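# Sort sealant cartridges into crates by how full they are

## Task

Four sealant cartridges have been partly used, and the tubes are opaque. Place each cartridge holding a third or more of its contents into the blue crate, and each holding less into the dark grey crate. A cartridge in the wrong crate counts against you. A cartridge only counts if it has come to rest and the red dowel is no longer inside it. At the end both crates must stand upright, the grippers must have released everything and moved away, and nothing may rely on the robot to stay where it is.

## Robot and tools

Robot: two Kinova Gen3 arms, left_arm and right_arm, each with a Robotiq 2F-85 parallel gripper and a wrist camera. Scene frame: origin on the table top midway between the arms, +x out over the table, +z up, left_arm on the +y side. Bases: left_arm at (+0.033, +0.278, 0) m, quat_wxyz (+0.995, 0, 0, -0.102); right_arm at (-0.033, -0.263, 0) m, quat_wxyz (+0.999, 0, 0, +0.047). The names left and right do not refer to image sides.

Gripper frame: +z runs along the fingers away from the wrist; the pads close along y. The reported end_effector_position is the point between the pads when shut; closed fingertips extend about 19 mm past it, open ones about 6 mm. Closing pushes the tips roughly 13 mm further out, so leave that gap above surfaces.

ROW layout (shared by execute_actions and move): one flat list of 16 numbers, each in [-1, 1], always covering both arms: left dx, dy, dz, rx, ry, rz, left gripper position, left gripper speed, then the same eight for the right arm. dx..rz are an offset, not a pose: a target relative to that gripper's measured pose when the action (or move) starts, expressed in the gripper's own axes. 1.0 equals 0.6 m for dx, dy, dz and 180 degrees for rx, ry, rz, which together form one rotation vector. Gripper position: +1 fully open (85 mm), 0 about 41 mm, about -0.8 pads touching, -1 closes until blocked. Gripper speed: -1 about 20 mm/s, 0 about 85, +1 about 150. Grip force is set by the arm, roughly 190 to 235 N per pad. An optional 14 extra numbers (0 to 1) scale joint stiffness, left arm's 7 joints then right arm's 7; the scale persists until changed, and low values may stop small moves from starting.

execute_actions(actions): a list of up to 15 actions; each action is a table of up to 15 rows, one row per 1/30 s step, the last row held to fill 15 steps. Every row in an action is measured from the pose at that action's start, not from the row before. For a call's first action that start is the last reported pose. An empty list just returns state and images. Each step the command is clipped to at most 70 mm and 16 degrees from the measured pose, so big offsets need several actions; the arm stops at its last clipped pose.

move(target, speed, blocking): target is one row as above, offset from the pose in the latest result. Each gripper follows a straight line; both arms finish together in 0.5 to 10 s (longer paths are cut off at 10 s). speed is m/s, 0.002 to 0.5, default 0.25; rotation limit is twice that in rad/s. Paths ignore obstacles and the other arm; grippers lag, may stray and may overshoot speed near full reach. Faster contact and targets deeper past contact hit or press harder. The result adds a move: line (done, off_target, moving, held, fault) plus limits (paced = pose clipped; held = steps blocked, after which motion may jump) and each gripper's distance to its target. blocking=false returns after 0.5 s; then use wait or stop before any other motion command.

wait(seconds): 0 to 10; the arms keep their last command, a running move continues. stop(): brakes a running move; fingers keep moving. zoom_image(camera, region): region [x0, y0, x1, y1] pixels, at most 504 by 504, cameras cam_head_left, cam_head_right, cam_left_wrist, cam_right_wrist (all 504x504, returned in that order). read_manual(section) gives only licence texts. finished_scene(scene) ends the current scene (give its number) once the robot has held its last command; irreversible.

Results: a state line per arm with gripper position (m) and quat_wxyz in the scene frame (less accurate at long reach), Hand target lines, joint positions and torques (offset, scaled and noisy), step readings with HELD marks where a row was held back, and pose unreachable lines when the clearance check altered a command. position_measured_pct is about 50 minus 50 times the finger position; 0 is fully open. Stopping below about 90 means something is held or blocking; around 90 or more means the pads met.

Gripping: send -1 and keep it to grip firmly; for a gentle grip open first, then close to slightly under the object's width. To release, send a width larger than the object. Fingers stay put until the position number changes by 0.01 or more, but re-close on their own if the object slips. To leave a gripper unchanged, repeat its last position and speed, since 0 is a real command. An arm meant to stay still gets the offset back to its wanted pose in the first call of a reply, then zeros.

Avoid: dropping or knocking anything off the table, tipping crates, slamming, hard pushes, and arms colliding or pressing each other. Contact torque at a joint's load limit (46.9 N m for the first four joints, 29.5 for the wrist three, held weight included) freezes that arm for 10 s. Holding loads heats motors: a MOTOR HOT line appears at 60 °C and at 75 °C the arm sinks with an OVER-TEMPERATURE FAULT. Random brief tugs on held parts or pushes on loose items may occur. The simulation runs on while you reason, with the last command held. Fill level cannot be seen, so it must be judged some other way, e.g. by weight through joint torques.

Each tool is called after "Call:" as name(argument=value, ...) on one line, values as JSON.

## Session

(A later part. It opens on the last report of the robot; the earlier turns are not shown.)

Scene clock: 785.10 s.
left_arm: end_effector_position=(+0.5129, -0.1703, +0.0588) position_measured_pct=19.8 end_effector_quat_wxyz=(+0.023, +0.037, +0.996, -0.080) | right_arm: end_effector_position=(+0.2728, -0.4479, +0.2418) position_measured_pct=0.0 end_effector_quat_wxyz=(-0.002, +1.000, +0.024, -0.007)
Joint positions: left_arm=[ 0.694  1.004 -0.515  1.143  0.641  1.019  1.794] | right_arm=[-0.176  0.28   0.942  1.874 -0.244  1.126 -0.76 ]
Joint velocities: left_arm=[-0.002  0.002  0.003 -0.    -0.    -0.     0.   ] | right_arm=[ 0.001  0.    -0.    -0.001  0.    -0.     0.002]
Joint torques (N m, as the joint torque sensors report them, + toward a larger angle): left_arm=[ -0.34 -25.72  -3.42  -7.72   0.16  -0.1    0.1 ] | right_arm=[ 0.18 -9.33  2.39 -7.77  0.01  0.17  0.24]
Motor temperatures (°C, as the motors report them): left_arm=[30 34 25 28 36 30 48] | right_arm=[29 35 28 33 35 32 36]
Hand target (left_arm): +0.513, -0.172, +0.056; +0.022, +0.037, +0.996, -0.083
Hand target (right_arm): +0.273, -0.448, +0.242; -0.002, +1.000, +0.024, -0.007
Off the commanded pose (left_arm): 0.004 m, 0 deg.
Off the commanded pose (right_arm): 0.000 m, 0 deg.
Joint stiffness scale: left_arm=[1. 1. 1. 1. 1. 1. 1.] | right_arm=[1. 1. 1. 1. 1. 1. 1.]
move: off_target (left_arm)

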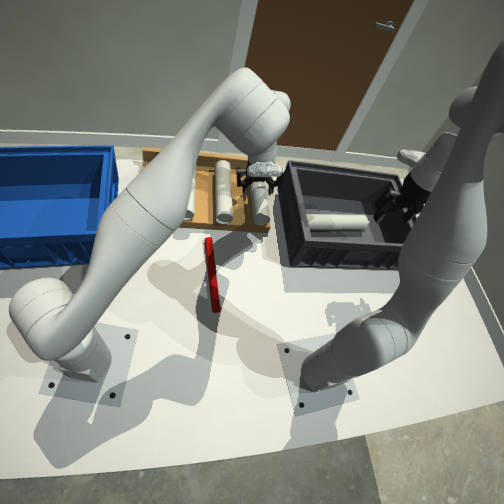

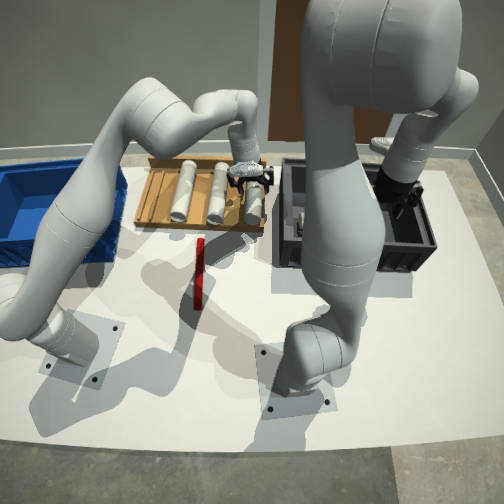

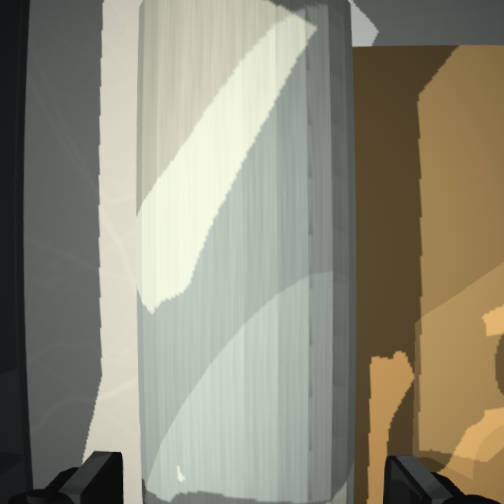

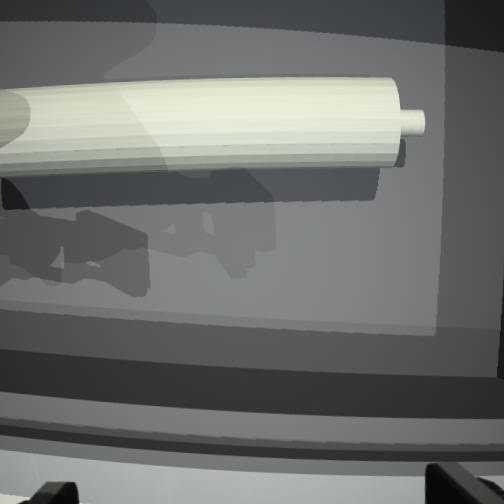

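Call:
move(target=[0, 0, 0, 0, 0, 0, -1, 0.5, 0, 0, 0, 0, 0, 0, 1, 0.5])

Call:
move(target=[0, 0, -0.28, 0, 0, 0, -1, 0.5, 0, 0, 0, 0, 0, 0, 1, 0.5], speed=0.2)

Scene clock: 795.77 s.
left_arm: end_effector_position=(+0.5127, -0.1701, +0.0596) position_measured_pct=46.4 end_effector_quat_wxyz=(+0.022, +0.037, +0.996, -0.080) | right_arm: end_effector_position=(+0.2728, -0.4479, +0.2418) position_measured_pct=0.0 end_effector_quat_wxyz=(-0.002, +1.000, +0.024, -0.007)
Joint positions: left_arm=[ 0.694  1.002 -0.515  1.143  0.641  1.021  1.794] | right_arm=[-0.176  0.28   0.942  1.874 -0.244  1.126 -0.76 ]
Joint velocities: left_arm=[ 0.    -0.001 -0.001  0.    -0.    -0.001 -0.001] | right_arm=[-0.    -0.    -0.    -0.001  0.001  0.001  0.002]
Joint torques (N m, as the joint torque sensors report them, + toward a larger angle): left_arm=[  2.36 -22.04  -0.91  -8.83   1.75  -1.75  -0.06] | right_arm=[-0.08 -8.98  2.08 -7.82  0.18  0.67  0.13]
Motor temperatures (°C, as the motors report them): left_arm=[30 34 25 28 36 30 48] | right_arm=[29 35 28 33 35 32 36]
Hand target (left_arm): +0.513, -0.170, +0.059; +0.023, +0.037, +0.996, -0.080
Hand target (right_arm): +0.273, -0.448, +0.242; -0.002, +1.000, +0.024, -0.007
Off the commanded pose (left_arm): 0.001 m, 0 deg.
Off the commanded pose (right_arm): 0.000 m, 0 deg.
Joint stiffness scale: left_arm=[1. 1. 1. 1. 1. 1. 1.] | right_arm=[1. 1. 1. 1. 1. 1. 1.]
move: done

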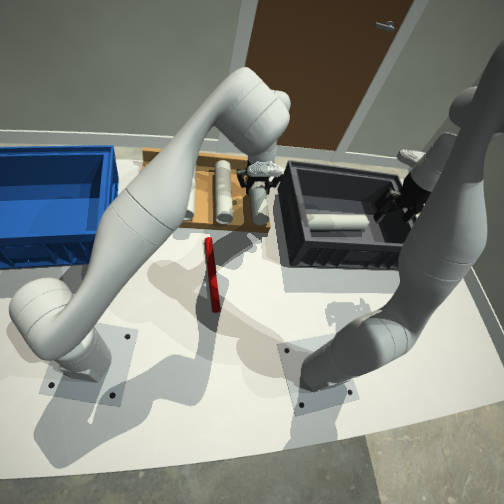

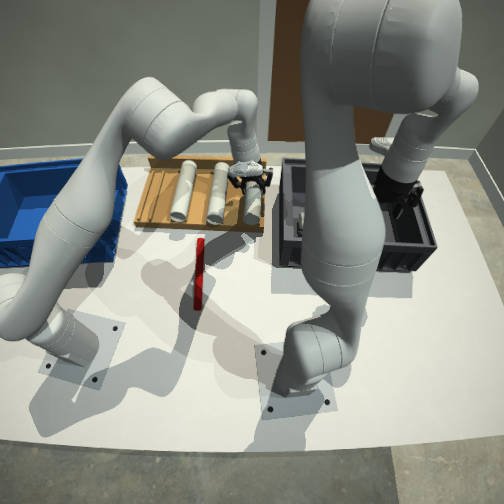

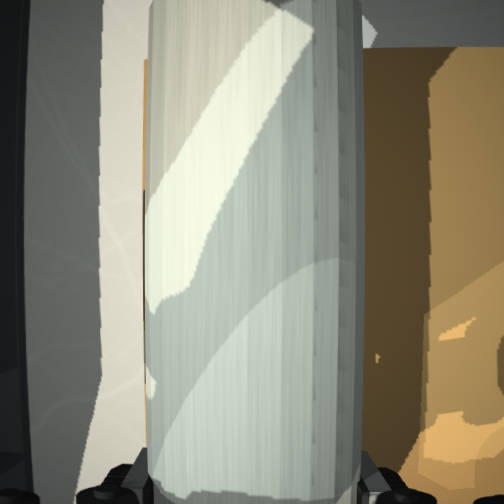

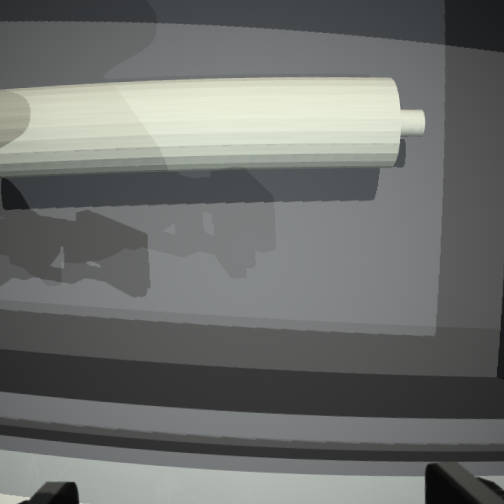

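Scene clock: 797.10 s.
left_arm: end_effector_position=(+0.5037, -0.1466, +0.2218) position_measured_pct=46.4 end_effector_quat_wxyz=(+0.020, +0.040, +0.996, -0.082) | right_arm: end_effector_position=(+0.2728, -0.4479, +0.2418) position_measured_pct=0.0 end_effector_quat_wxyz=(-0.002, +1.000, +0.024, -0.007)
Joint positions: left_arm=[ 0.695  0.796 -0.596  1.027  0.563  1.334  1.855] | right_arm=[-0.176  0.28   0.942  1.874 -0.244  1.126 -0.76 ]
Joint velocities: left_arm=[ 0.    -0.001 -0.004 -0.001 -0.     0.002  0.   ] | right_arm=[-0.001  0.    -0.    -0.     0.     0.001 -0.001]
Joint torques (N m, as the joint torque sensors report them, + toward a larger angle): left_arm=[ -0.33 -25.66  -3.83 -10.07   0.44  -0.31   0.  ] | right_arm=[ 0.11 -8.99  2.55 -8.2   0.18  0.48  0.37]
Motor temperatures (°C, as the motors report them): left_arm=[30 34 25 28 36 30 48] | right_arm=[29 35 28 33 35 32 36]
Hand target (left_arm): +0.506, -0.143, +0.225; +0.022, +0.037, +0.996, -0.080
Hand target (right_arm): +0.273, -0.448, +0.242; -0.002, +1.000, +0.024, -0.007
Off the commanded pose (left_arm): 0.006 m, 1 deg.
Off the commanded pose (right_arm): 0.000 m, 0 deg.
Joint stiffness scale: left_arm=[1. 1. 1. 1. 1. 1. 1.] | right_arm=[1. 1. 1. 1. 1. 1. 1.]
move: off_target (left_arm)

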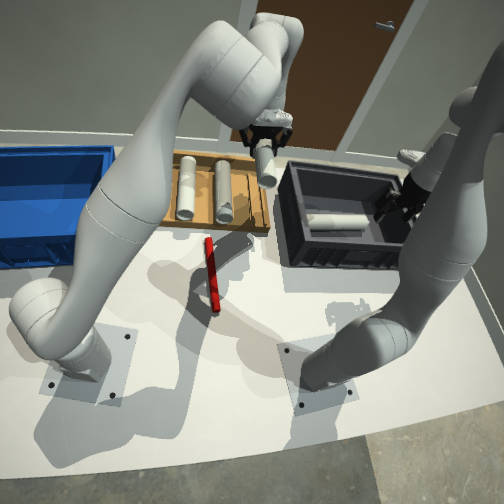

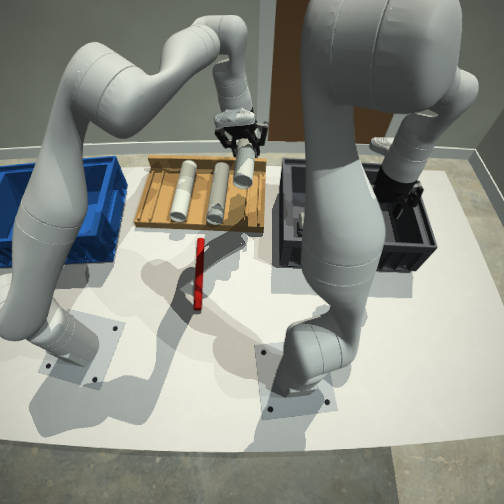

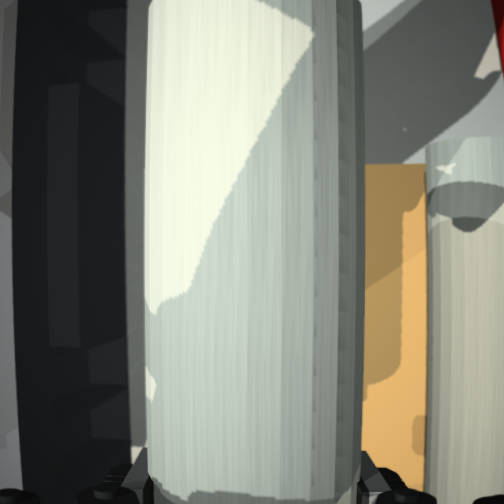

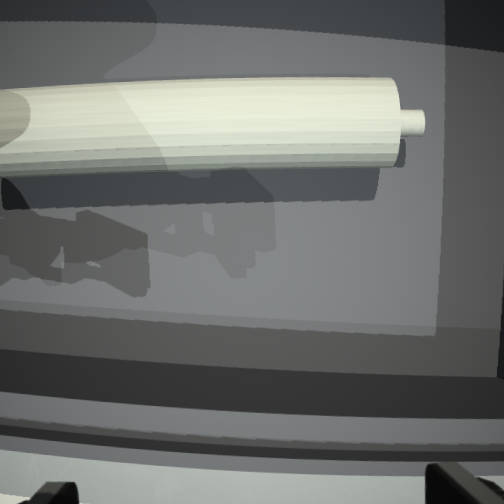

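Call:
move(target=[0.145, 0.923, -0.155, -0.0307, 0.0505, 0.4734, -1, 0.5, 0, 0, 0, 0, 0, 0, 1, 0.5], speed=0.35)

Call:
move(target=[0, 0, 0.2, 0, 0, 0, -1, 0.5, 0.417, -0.618, 0.15, 0, 0, 0.035, 1, 0.5], speed=0.3)

Scene clock: 820.00 s.
left_arm: end_effector_position=(+0.4592, +0.4200, +0.2211) position_measured_pct=46.4 end_effector_quat_wxyz=(-0.001, +0.706, +0.708, +0.001) | right_arm: end_effector_position=(+0.2728, -0.4479, +0.2418) position_measured_pct=0.0 end_effector_quat_wxyz=(-0.002, +1.000, +0.024, -0.007)
Joint positions: left_arm=[-0.134  0.474 -0.662  1.607  0.308  1.166 -0.658] | right_arm=[-0.176  0.28   0.942  1.874 -0.244  1.126 -0.76 ]
Joint velocities: left_arm=[-0.007 -0.001 -0.001 -0.     0.     0.    -0.   ] | right_arm=[-0.001 -0.    -0.     0.    -0.    -0.     0.001]
Joint torques (N m, as the joint torque sensors report them, + toward a larger angle): left_arm=[  0.04 -17.56  -3.22  -9.03  -0.27  -0.02   0.12] | right_arm=[ 0.46 -9.04  2.48 -7.89  0.16  0.01  0.24]
Motor temperatures (°C, as the motors report them): left_arm=[30 34 25 28 36 30 48] | right_arm=[29 34 28 33 35 32 36]
Hand target (left_arm): +0.461, +0.419, +0.220; +0.001, +0.707, +0.707, +0.000
Hand target (right_arm): +0.273, -0.448, +0.242; -0.002, +1.000, +0.024, -0.007
Off the commanded pose (left_arm): 0.002 m, 0 deg.
Off the commanded pose (right_arm): 0.000 m, 0 deg.
Joint stiffness scale: left_arm=[1. 1. 1. 1. 1. 1. 1.] | right_arm=[1. 1. 1. 1. 1. 1. 1.]
move: done

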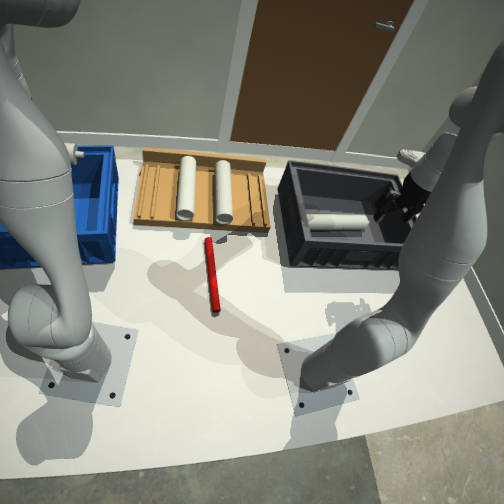

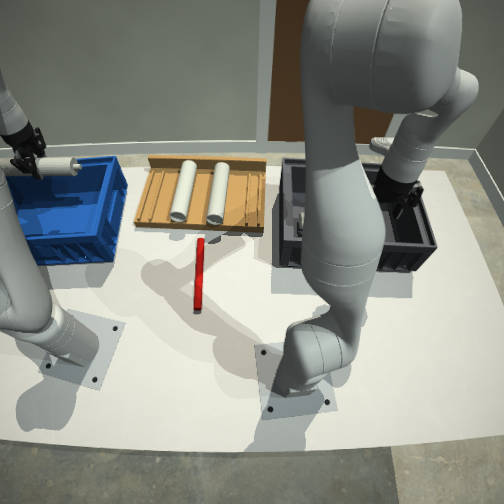

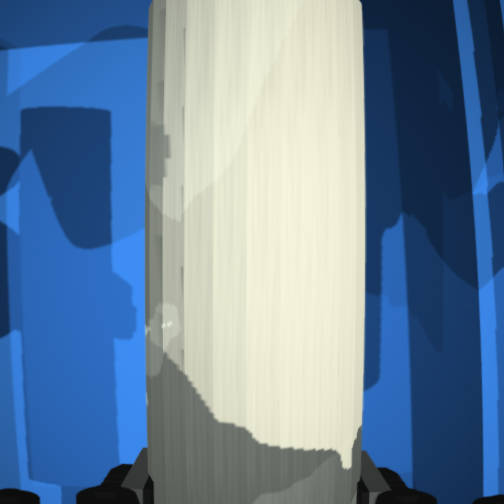

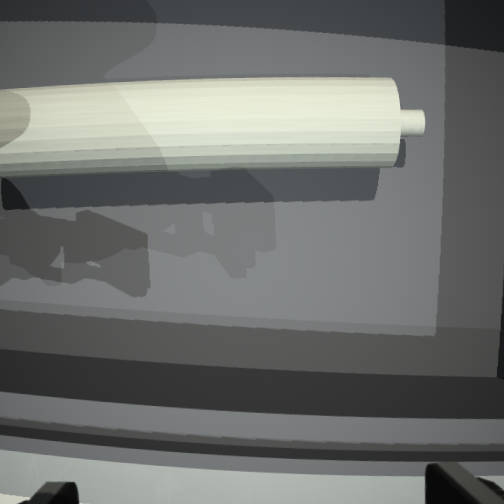

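Scene clock: 822.17 s.
left_arm: end_effector_position=(+0.4592, +0.4225, +0.1040) position_measured_pct=46.4 end_effector_quat_wxyz=(-0.003, +0.706, +0.708, +0.003) | right_arm: end_effector_position=(+0.5043, -0.0656, +0.1520) position_measured_pct=0.0 end_effector_quat_wxyz=(-0.001, +1.000, -0.028, -0.003)
Joint positions: left_arm=[-0.199  0.633 -0.575  1.777  0.43   0.856 -0.763] | right_arm=[-0.598  0.82   0.604  1.258 -0.465  1.206 -1.699]
Joint velocities: left_arm=[-0.004 -0.001  0.001 -0.    -0.    -0.    -0.   ] | right_arm=[ 0.     0.005  0.    -0.001  0.001  0.001 -0.   ]
Joint torques (N m, as the joint torque sensors report them, + toward a larger angle): left_arm=[  0.   -19.24  -3.45  -7.06  -0.03  -0.02   0.17] | right_arm=[  0.59 -20.71   4.48  -7.63   0.24   0.4    0.3 ]
Motor temperatures (°C, as the motors report them): left_arm=[30 34 25 28 36 30 48] | right_arm=[29 34 28 33 35 32 36]
Hand target (left_arm): +0.459, +0.421, +0.101; -0.001, +0.706, +0.708, +0.001
Hand target (right_arm): +0.503, -0.063, +0.150; -0.003, +1.000, -0.030, -0.007
Off the commanded pose (left_arm): 0.004 m, 0 deg.
Off the commanded pose (right_arm): 0.002 m, 1 deg.
Joint stiffness scale: left_arm=[1. 1. 1. 1. 1. 1. 1.] | right_arm=[1. 1. 1. 1. 1. 1. 1.]
move: off_target (left_arm)

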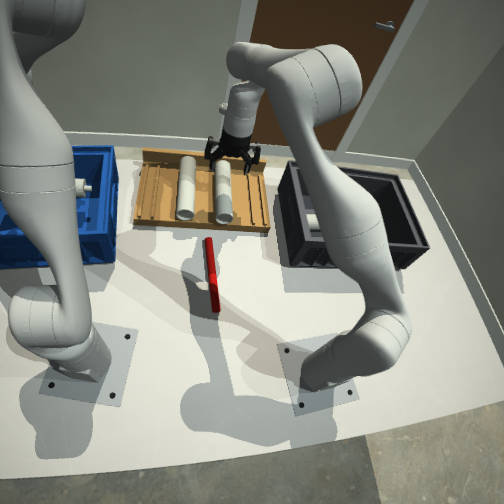

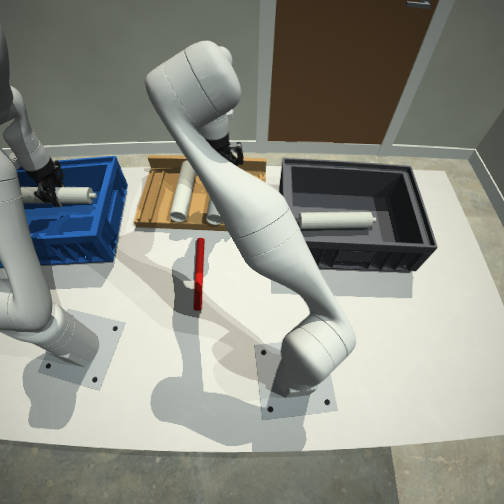

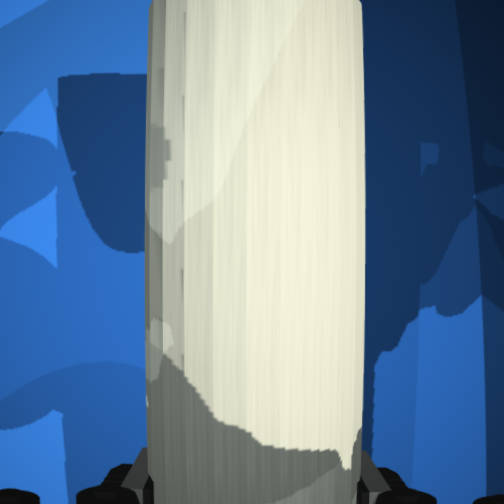

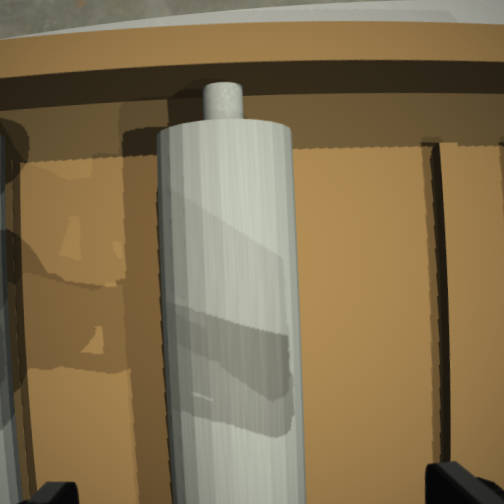

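Call:
move(target=[0, 0, 0.082, 0, 0, 0, -1, 0.5, 0, 0, 0.16, 0, 0, 0, 1, 0.5], speed=0.12)

Call:
move(target=[0, 0, 0, 0, 0, 0, 0.7, 0.5, 0, 0, 0, 0, 0, 0, -1, 0.5])

Call:
move(target=[0, 0, -0.28, 0, 0, 0, 0.7, 0.5, 0, 0, -0.27, 0, 0, 0, -1, 0.5], speed=0.2)

Scene clock: 832.00 s.
left_arm: end_effector_position=(+0.4597, +0.4246, +0.0576) position_measured_pct=46.4 end_effector_quat_wxyz=(-0.004, +0.706, +0.708, +0.005) | right_arm: end_effector_position=(+0.5040, -0.0660, +0.0591) position_measured_pct=0.0 end_effector_quat_wxyz=(+0.001, +1.000, -0.028, -0.002)
Joint positions: left_arm=[-0.242  0.71  -0.514  1.815  0.48   0.736 -0.805] | right_arm=[-0.577  0.929  0.536  1.356 -0.509  0.999 -1.66 ]
Joint velocities: left_arm=[-0.005  0.     0.003 -0.     0.    -0.002 -0.   ] | right_arm=[ 0.004  0.002 -0.003  0.     0.001  0.001 -0.001]
Joint torques (N m, as the joint torque sensors report them, + toward a larger angle): left_arm=[  0.02 -19.69  -3.61  -6.12  -0.14   0.07   0.14] | right_arm=[  0.49 -21.94   4.24  -6.31  -0.2    0.03   0.24]
Motor temperatures (°C, as the motors report them): left_arm=[30 34 25 28 36 30 48] | right_arm=[29 35 28 33 35 32 36]
Hand target (left_arm): +0.459, +0.423, +0.055; -0.003, +0.706, +0.708, +0.003
Hand target (right_arm): +0.503, -0.065, +0.056; -0.001, +1.000, -0.028, -0.003
Off the commanded pose (left_arm): 0.003 m, 0 deg.
Off the commanded pose (right_arm): 0.003 m, 0 deg.
Joint stiffness scale: left_arm=[1. 1. 1. 1. 1. 1. 1.] | right_arm=[1. 1. 1. 1. 1. 1. 1.]
move: done

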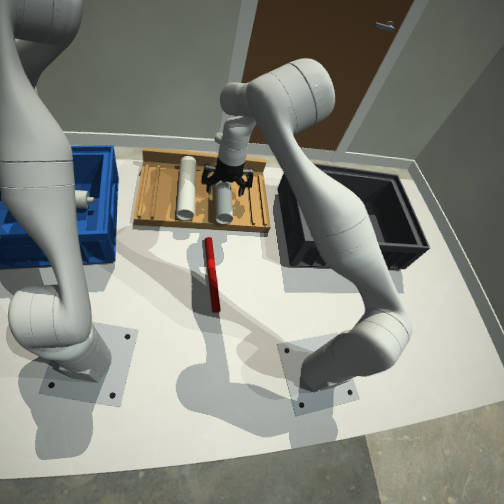

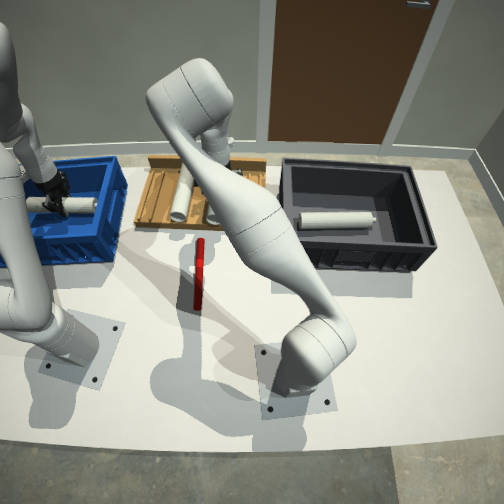

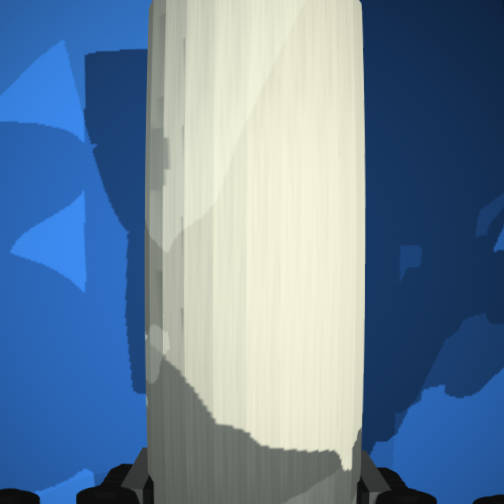

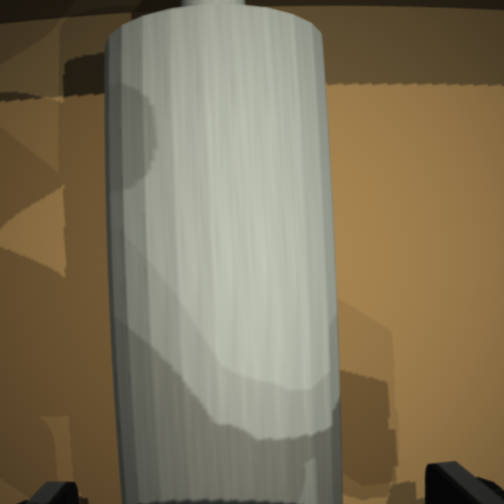

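Scene clock: 832.67 s.
left_arm: end_effector_position=(+0.4597, +0.4246, +0.0576) position_measured_pct=15.1 end_effector_quat_wxyz=(-0.004, +0.706, +0.708, +0.005) | right_arm: end_effector_position=(+0.5042, -0.0655, +0.0598) position_measured_pct=46.0 end_effector_quat_wxyz=(+0.000, +1.000, -0.028, -0.002)
Joint positions: left_arm=[-0.242  0.71  -0.514  1.815  0.48   0.736 -0.805] | right_arm=[-0.578  0.928  0.536  1.355 -0.509  0.999 -1.66 ]
Joint velocities: left_arm=[-0.001 -0.001 -0.001  0.    -0.     0.001 -0.   ] | right_arm=[-0.     0.    -0.    -0.     0.001 -0.     0.002]
Joint torques (N m, as the joint torque sensors report them, + toward a larger angle): left_arm=[ -0.17 -18.58  -3.44  -5.78  -0.22  -0.17   0.14] | right_arm=[  1.37 -18.79   5.59  -5.27   0.77  -0.25   0.28]
Motor temperatures (°C, as the motors report them): left_arm=[30 34 25 28 36 30 48] | right_arm=[29 35 28 33 35 32 36]
Hand target (left_arm): +0.460, +0.425, +0.058; -0.004, +0.706, +0.708, +0.005
Hand target (right_arm): +0.504, -0.066, +0.059; +0.001, +1.000, -0.028, -0.002
Off the commanded pose (left_arm): 0.000 m, 0 deg.
Off the commanded pose (right_arm): 0.001 m, 0 deg.
Joint stiffness scale: left_arm=[1. 1. 1. 1. 1. 1. 1.] | right_arm=[1. 1. 1. 1. 1. 1. 1.]
move: done

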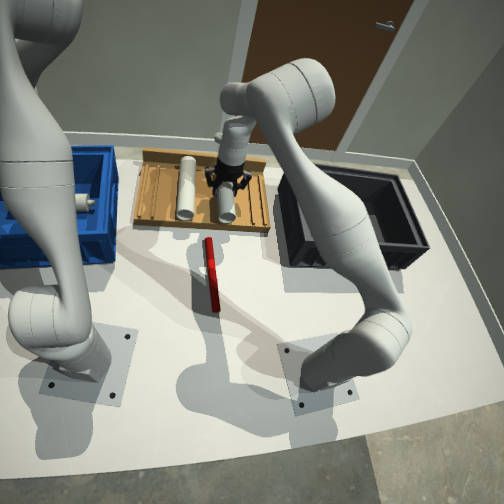

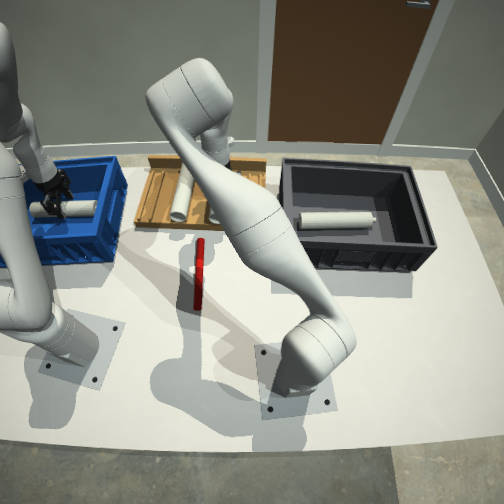

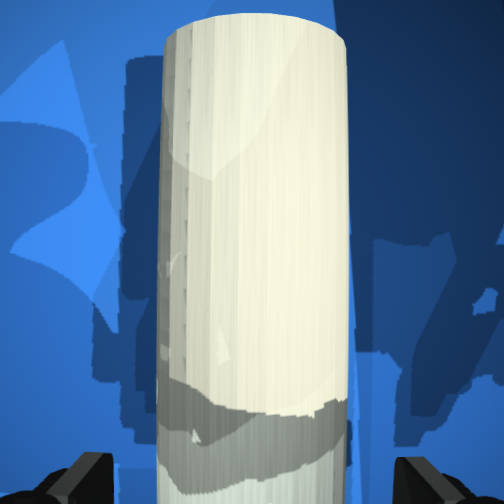

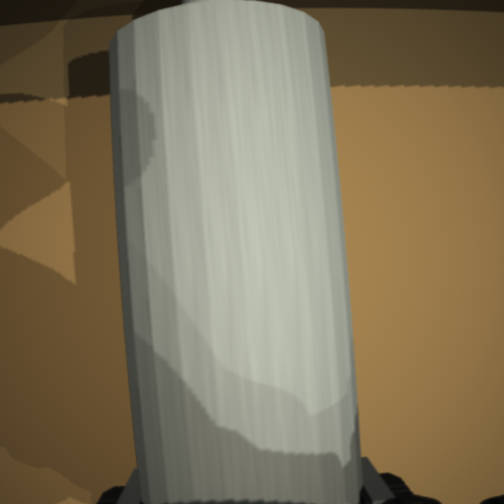

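Scene clock: 834.03 s.
left_arm: end_effector_position=(+0.4609, +0.4196, +0.2224) position_measured_pct=15.1 end_effector_quat_wxyz=(-0.001, +0.707, +0.707, +0.002) | right_arm: end_effector_position=(+0.5050, -0.0636, +0.2187) position_measured_pct=46.0 end_effector_quat_wxyz=(-0.002, +1.000, -0.026, -0.003)
Joint positions: left_arm=[-0.15   0.468 -0.633  1.603  0.292  1.163 -0.644] | right_arm=[-0.595  0.762  0.629  1.139 -0.434  1.37  -1.733]
Joint velocities: left_arm=[ 0.003 -0.003 -0.003 -0.001 -0.     0.    -0.   ] | right_arm=[ 0.    -0.001  0.002 -0.     0.001  0.002 -0.   ]
Joint torques (N m, as the joint torque sensors report them, + toward a larger angle): left_arm=[ -0.26 -16.76  -2.89  -8.25  -0.33   0.14   0.08] | right_arm=[  0.41 -21.51   4.07  -8.33   0.38   0.29   0.32]
Motor temperatures (°C, as the motors report them): left_arm=[30 34 25 28 36 30 48] | right_arm=[29 35 28 33 35 32 36]
Hand target (left_arm): +0.460, +0.422, +0.225; -0.004, +0.706, +0.708, +0.004
Hand target (right_arm): +0.505, -0.065, +0.222; +0.000, +1.000, -0.028, -0.002
Off the commanded pose (left_arm): 0.004 m, 1 deg.
Off the commanded pose (right_arm): 0.004 m, 0 deg.
Joint stiffness scale: left_arm=[1. 1. 1. 1. 1. 1. 1.] | right_arm=[1. 1. 1. 1. 1. 1. 1.]
move: off_target (left_arm, right_arm)

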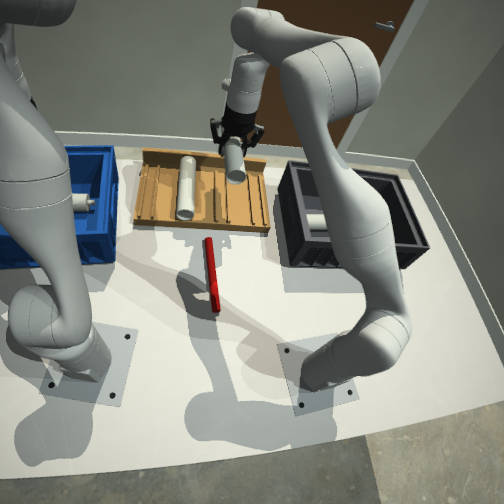

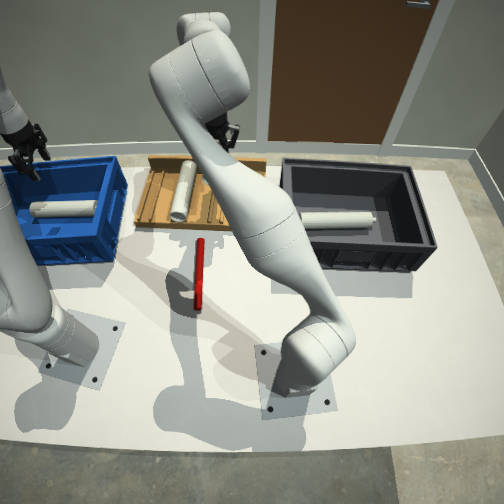

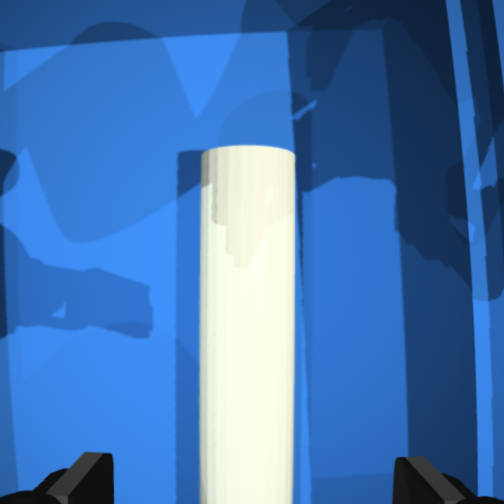

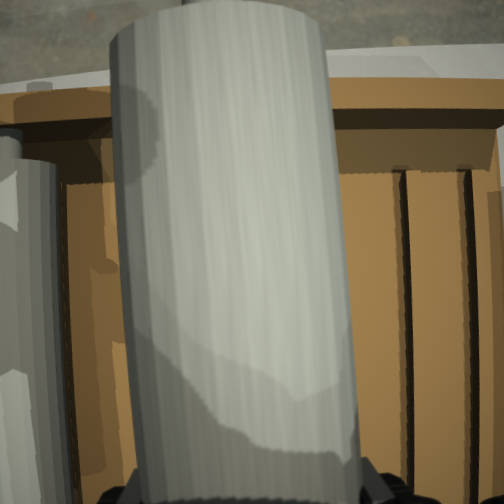

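Call:
move(target=[-0.625, 0.107, 0.1, 0, 0, -0.48, 1, 0.5, -0.06, 0.577, 0, 0, 0, 0.485, -1, 0.5], speed=0.3)

Call:
move(target=[0, 0, 0, 0, 0, 0, 1, 0.5, 0, 0, 0.275, 0, 0, 0, -1, 0.5], speed=0.15)

Scene clock: 848.67 s.
left_arm: end_effector_position=(+0.5259, +0.0496, +0.1616) position_measured_pct=0.0 end_effector_quat_wxyz=(+0.003, +0.032, +0.999, +0.004) | right_arm: end_effector_position=(+0.4509, -0.4095, +0.2188) position_measured_pct=46.0 end_effector_quat_wxyz=(-0.003, -0.708, +0.706, -0.000)
Joint positions: left_arm=[ 0.538  0.743 -0.642  1.355  0.443  1.184  1.571] | right_arm=[-0.205  0.716  1.002  1.44  -0.602  1.316 -2.398]
Joint velocities: left_arm=[ 0.001  0.002 -0.002 -0.001  0.    -0.001 -0.001] | right_arm=[ 0.006  0.    -0.     0.    -0.     0.    -0.003]
Joint torques (N m, as the joint torque sensors report them, + toward a larger angle): left_arm=[  0.02 -20.94  -4.11  -7.57  -0.13   0.12   0.1 ] | right_arm=[  1.27 -17.12   5.51  -8.21   0.18   0.26   0.43]
Motor temperatures (°C, as the motors report them): left_arm=[30 34 25 28 36 30 48] | right_arm=[29 35 28 33 35 32 36]
Hand target (left_arm): +0.524, +0.045, +0.160; +0.000, +0.032, +0.999, +0.002
Hand target (right_arm): +0.451, -0.408, +0.218; +0.002, +0.706, -0.709, -0.003
Off the commanded pose (left_arm): 0.005 m, 0 deg.
Off the commanded pose (right_arm): 0.003 m, 1 deg.
Joint stiffness scale: left_arm=[1. 1. 1. 1. 1. 1. 1.] | right_arm=[1. 1. 1. 1. 1. 1. 1.]
move: off_target (left_arm)

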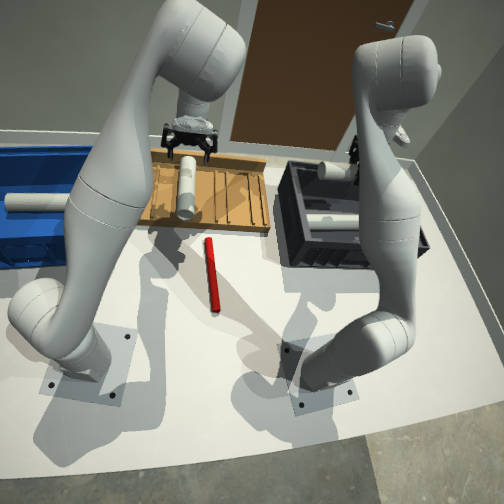

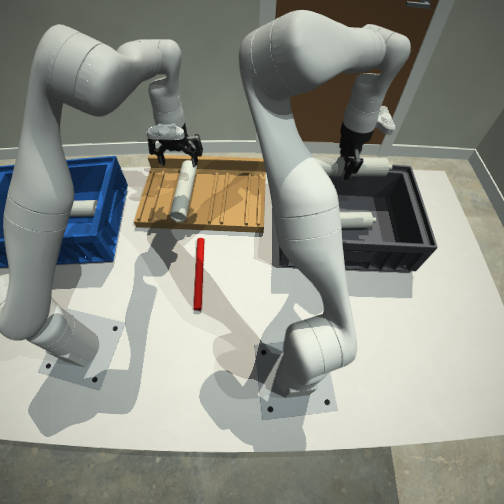

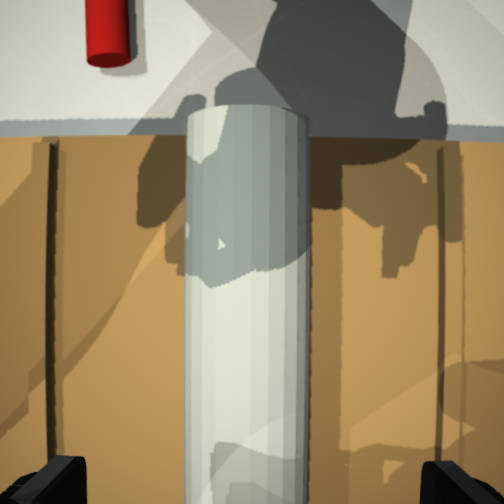

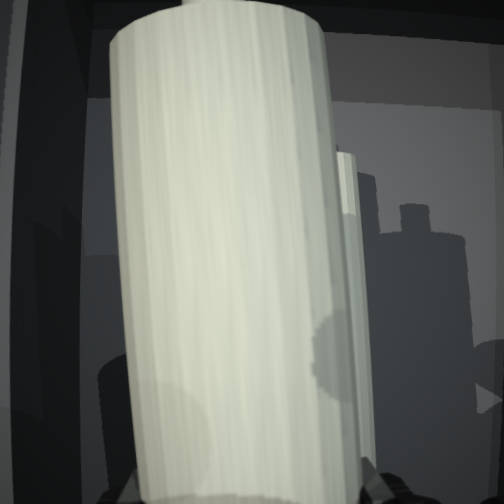

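Scene clock: 850.27 s.
left_arm: end_effector_position=(+0.5259, +0.0496, +0.1616) position_measured_pct=0.0 end_effector_quat_wxyz=(+0.003, +0.032, +0.999, +0.004) | right_arm: end_effector_position=(+0.4501, -0.4102, +0.0567) position_measured_pct=46.0 end_effector_quat_wxyz=(-0.004, -0.708, +0.706, -0.001)
Joint positions: left_arm=[ 0.538  0.743 -0.642  1.355  0.443  1.184  1.571] | right_arm=[-0.134  0.911  0.822  1.641 -0.78   0.95  -2.259]
Joint velocities: left_arm=[-0.001 -0.     0.001 -0.    -0.     0.001  0.   ] | right_arm=[ 0.005  0.001 -0.003 -0.001 -0.001 -0.004 -0.002]
Joint torques (N m, as the joint torque sensors report them, + toward a larger angle): left_arm=[ -0.18 -20.99  -4.08  -7.63  -0.22   0.14   0.07] | right_arm=[  0.01 -19.36   6.38  -5.71   0.13   0.01   0.44]
Motor temperatures (°C, as the motors report them): left_arm=[30 34 25 28 36 30 48] | right_arm=[29 35 28 33 35 32 36]
Hand target (left_arm): +0.526, +0.050, +0.162; +0.003, +0.032, +0.999, +0.004
Hand target (right_arm): +0.450, -0.410, +0.054; +0.003, +0.708, -0.706, +0.000
Off the commanded pose (left_arm): 0.000 m, 0 deg.
Off the commanded pose (right_arm): 0.003 m, 0 deg.
Joint stiffness scale: left_arm=[1. 1. 1. 1. 1. 1. 1.] | right_arm=[1. 1. 1. 1. 1. 1. 1.]
move: done

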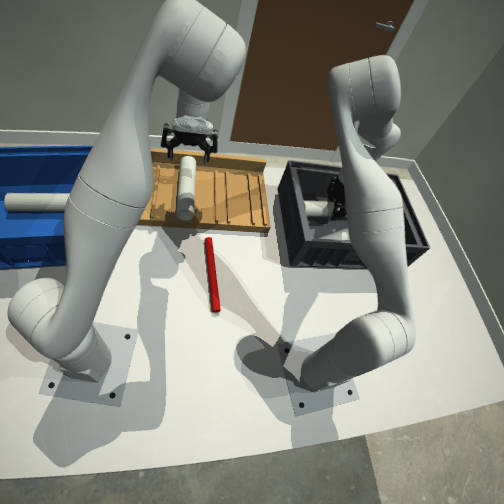

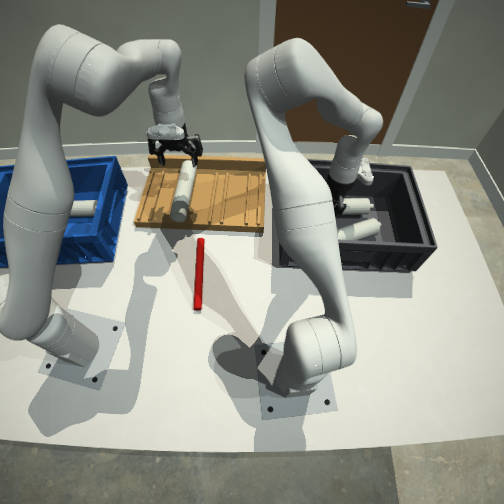

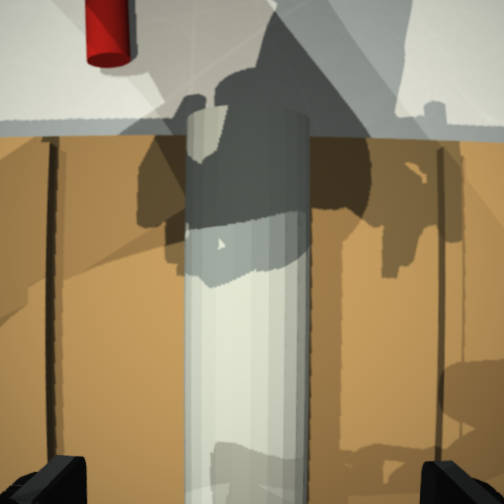

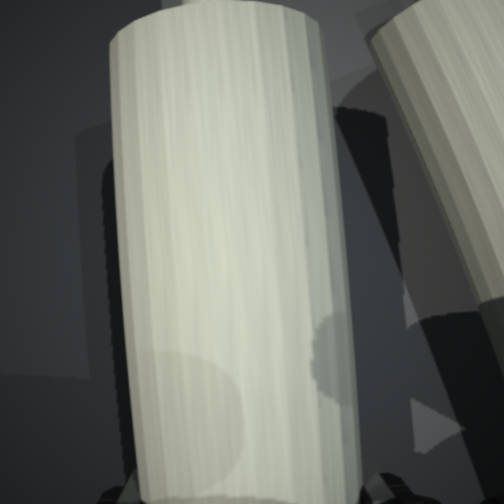

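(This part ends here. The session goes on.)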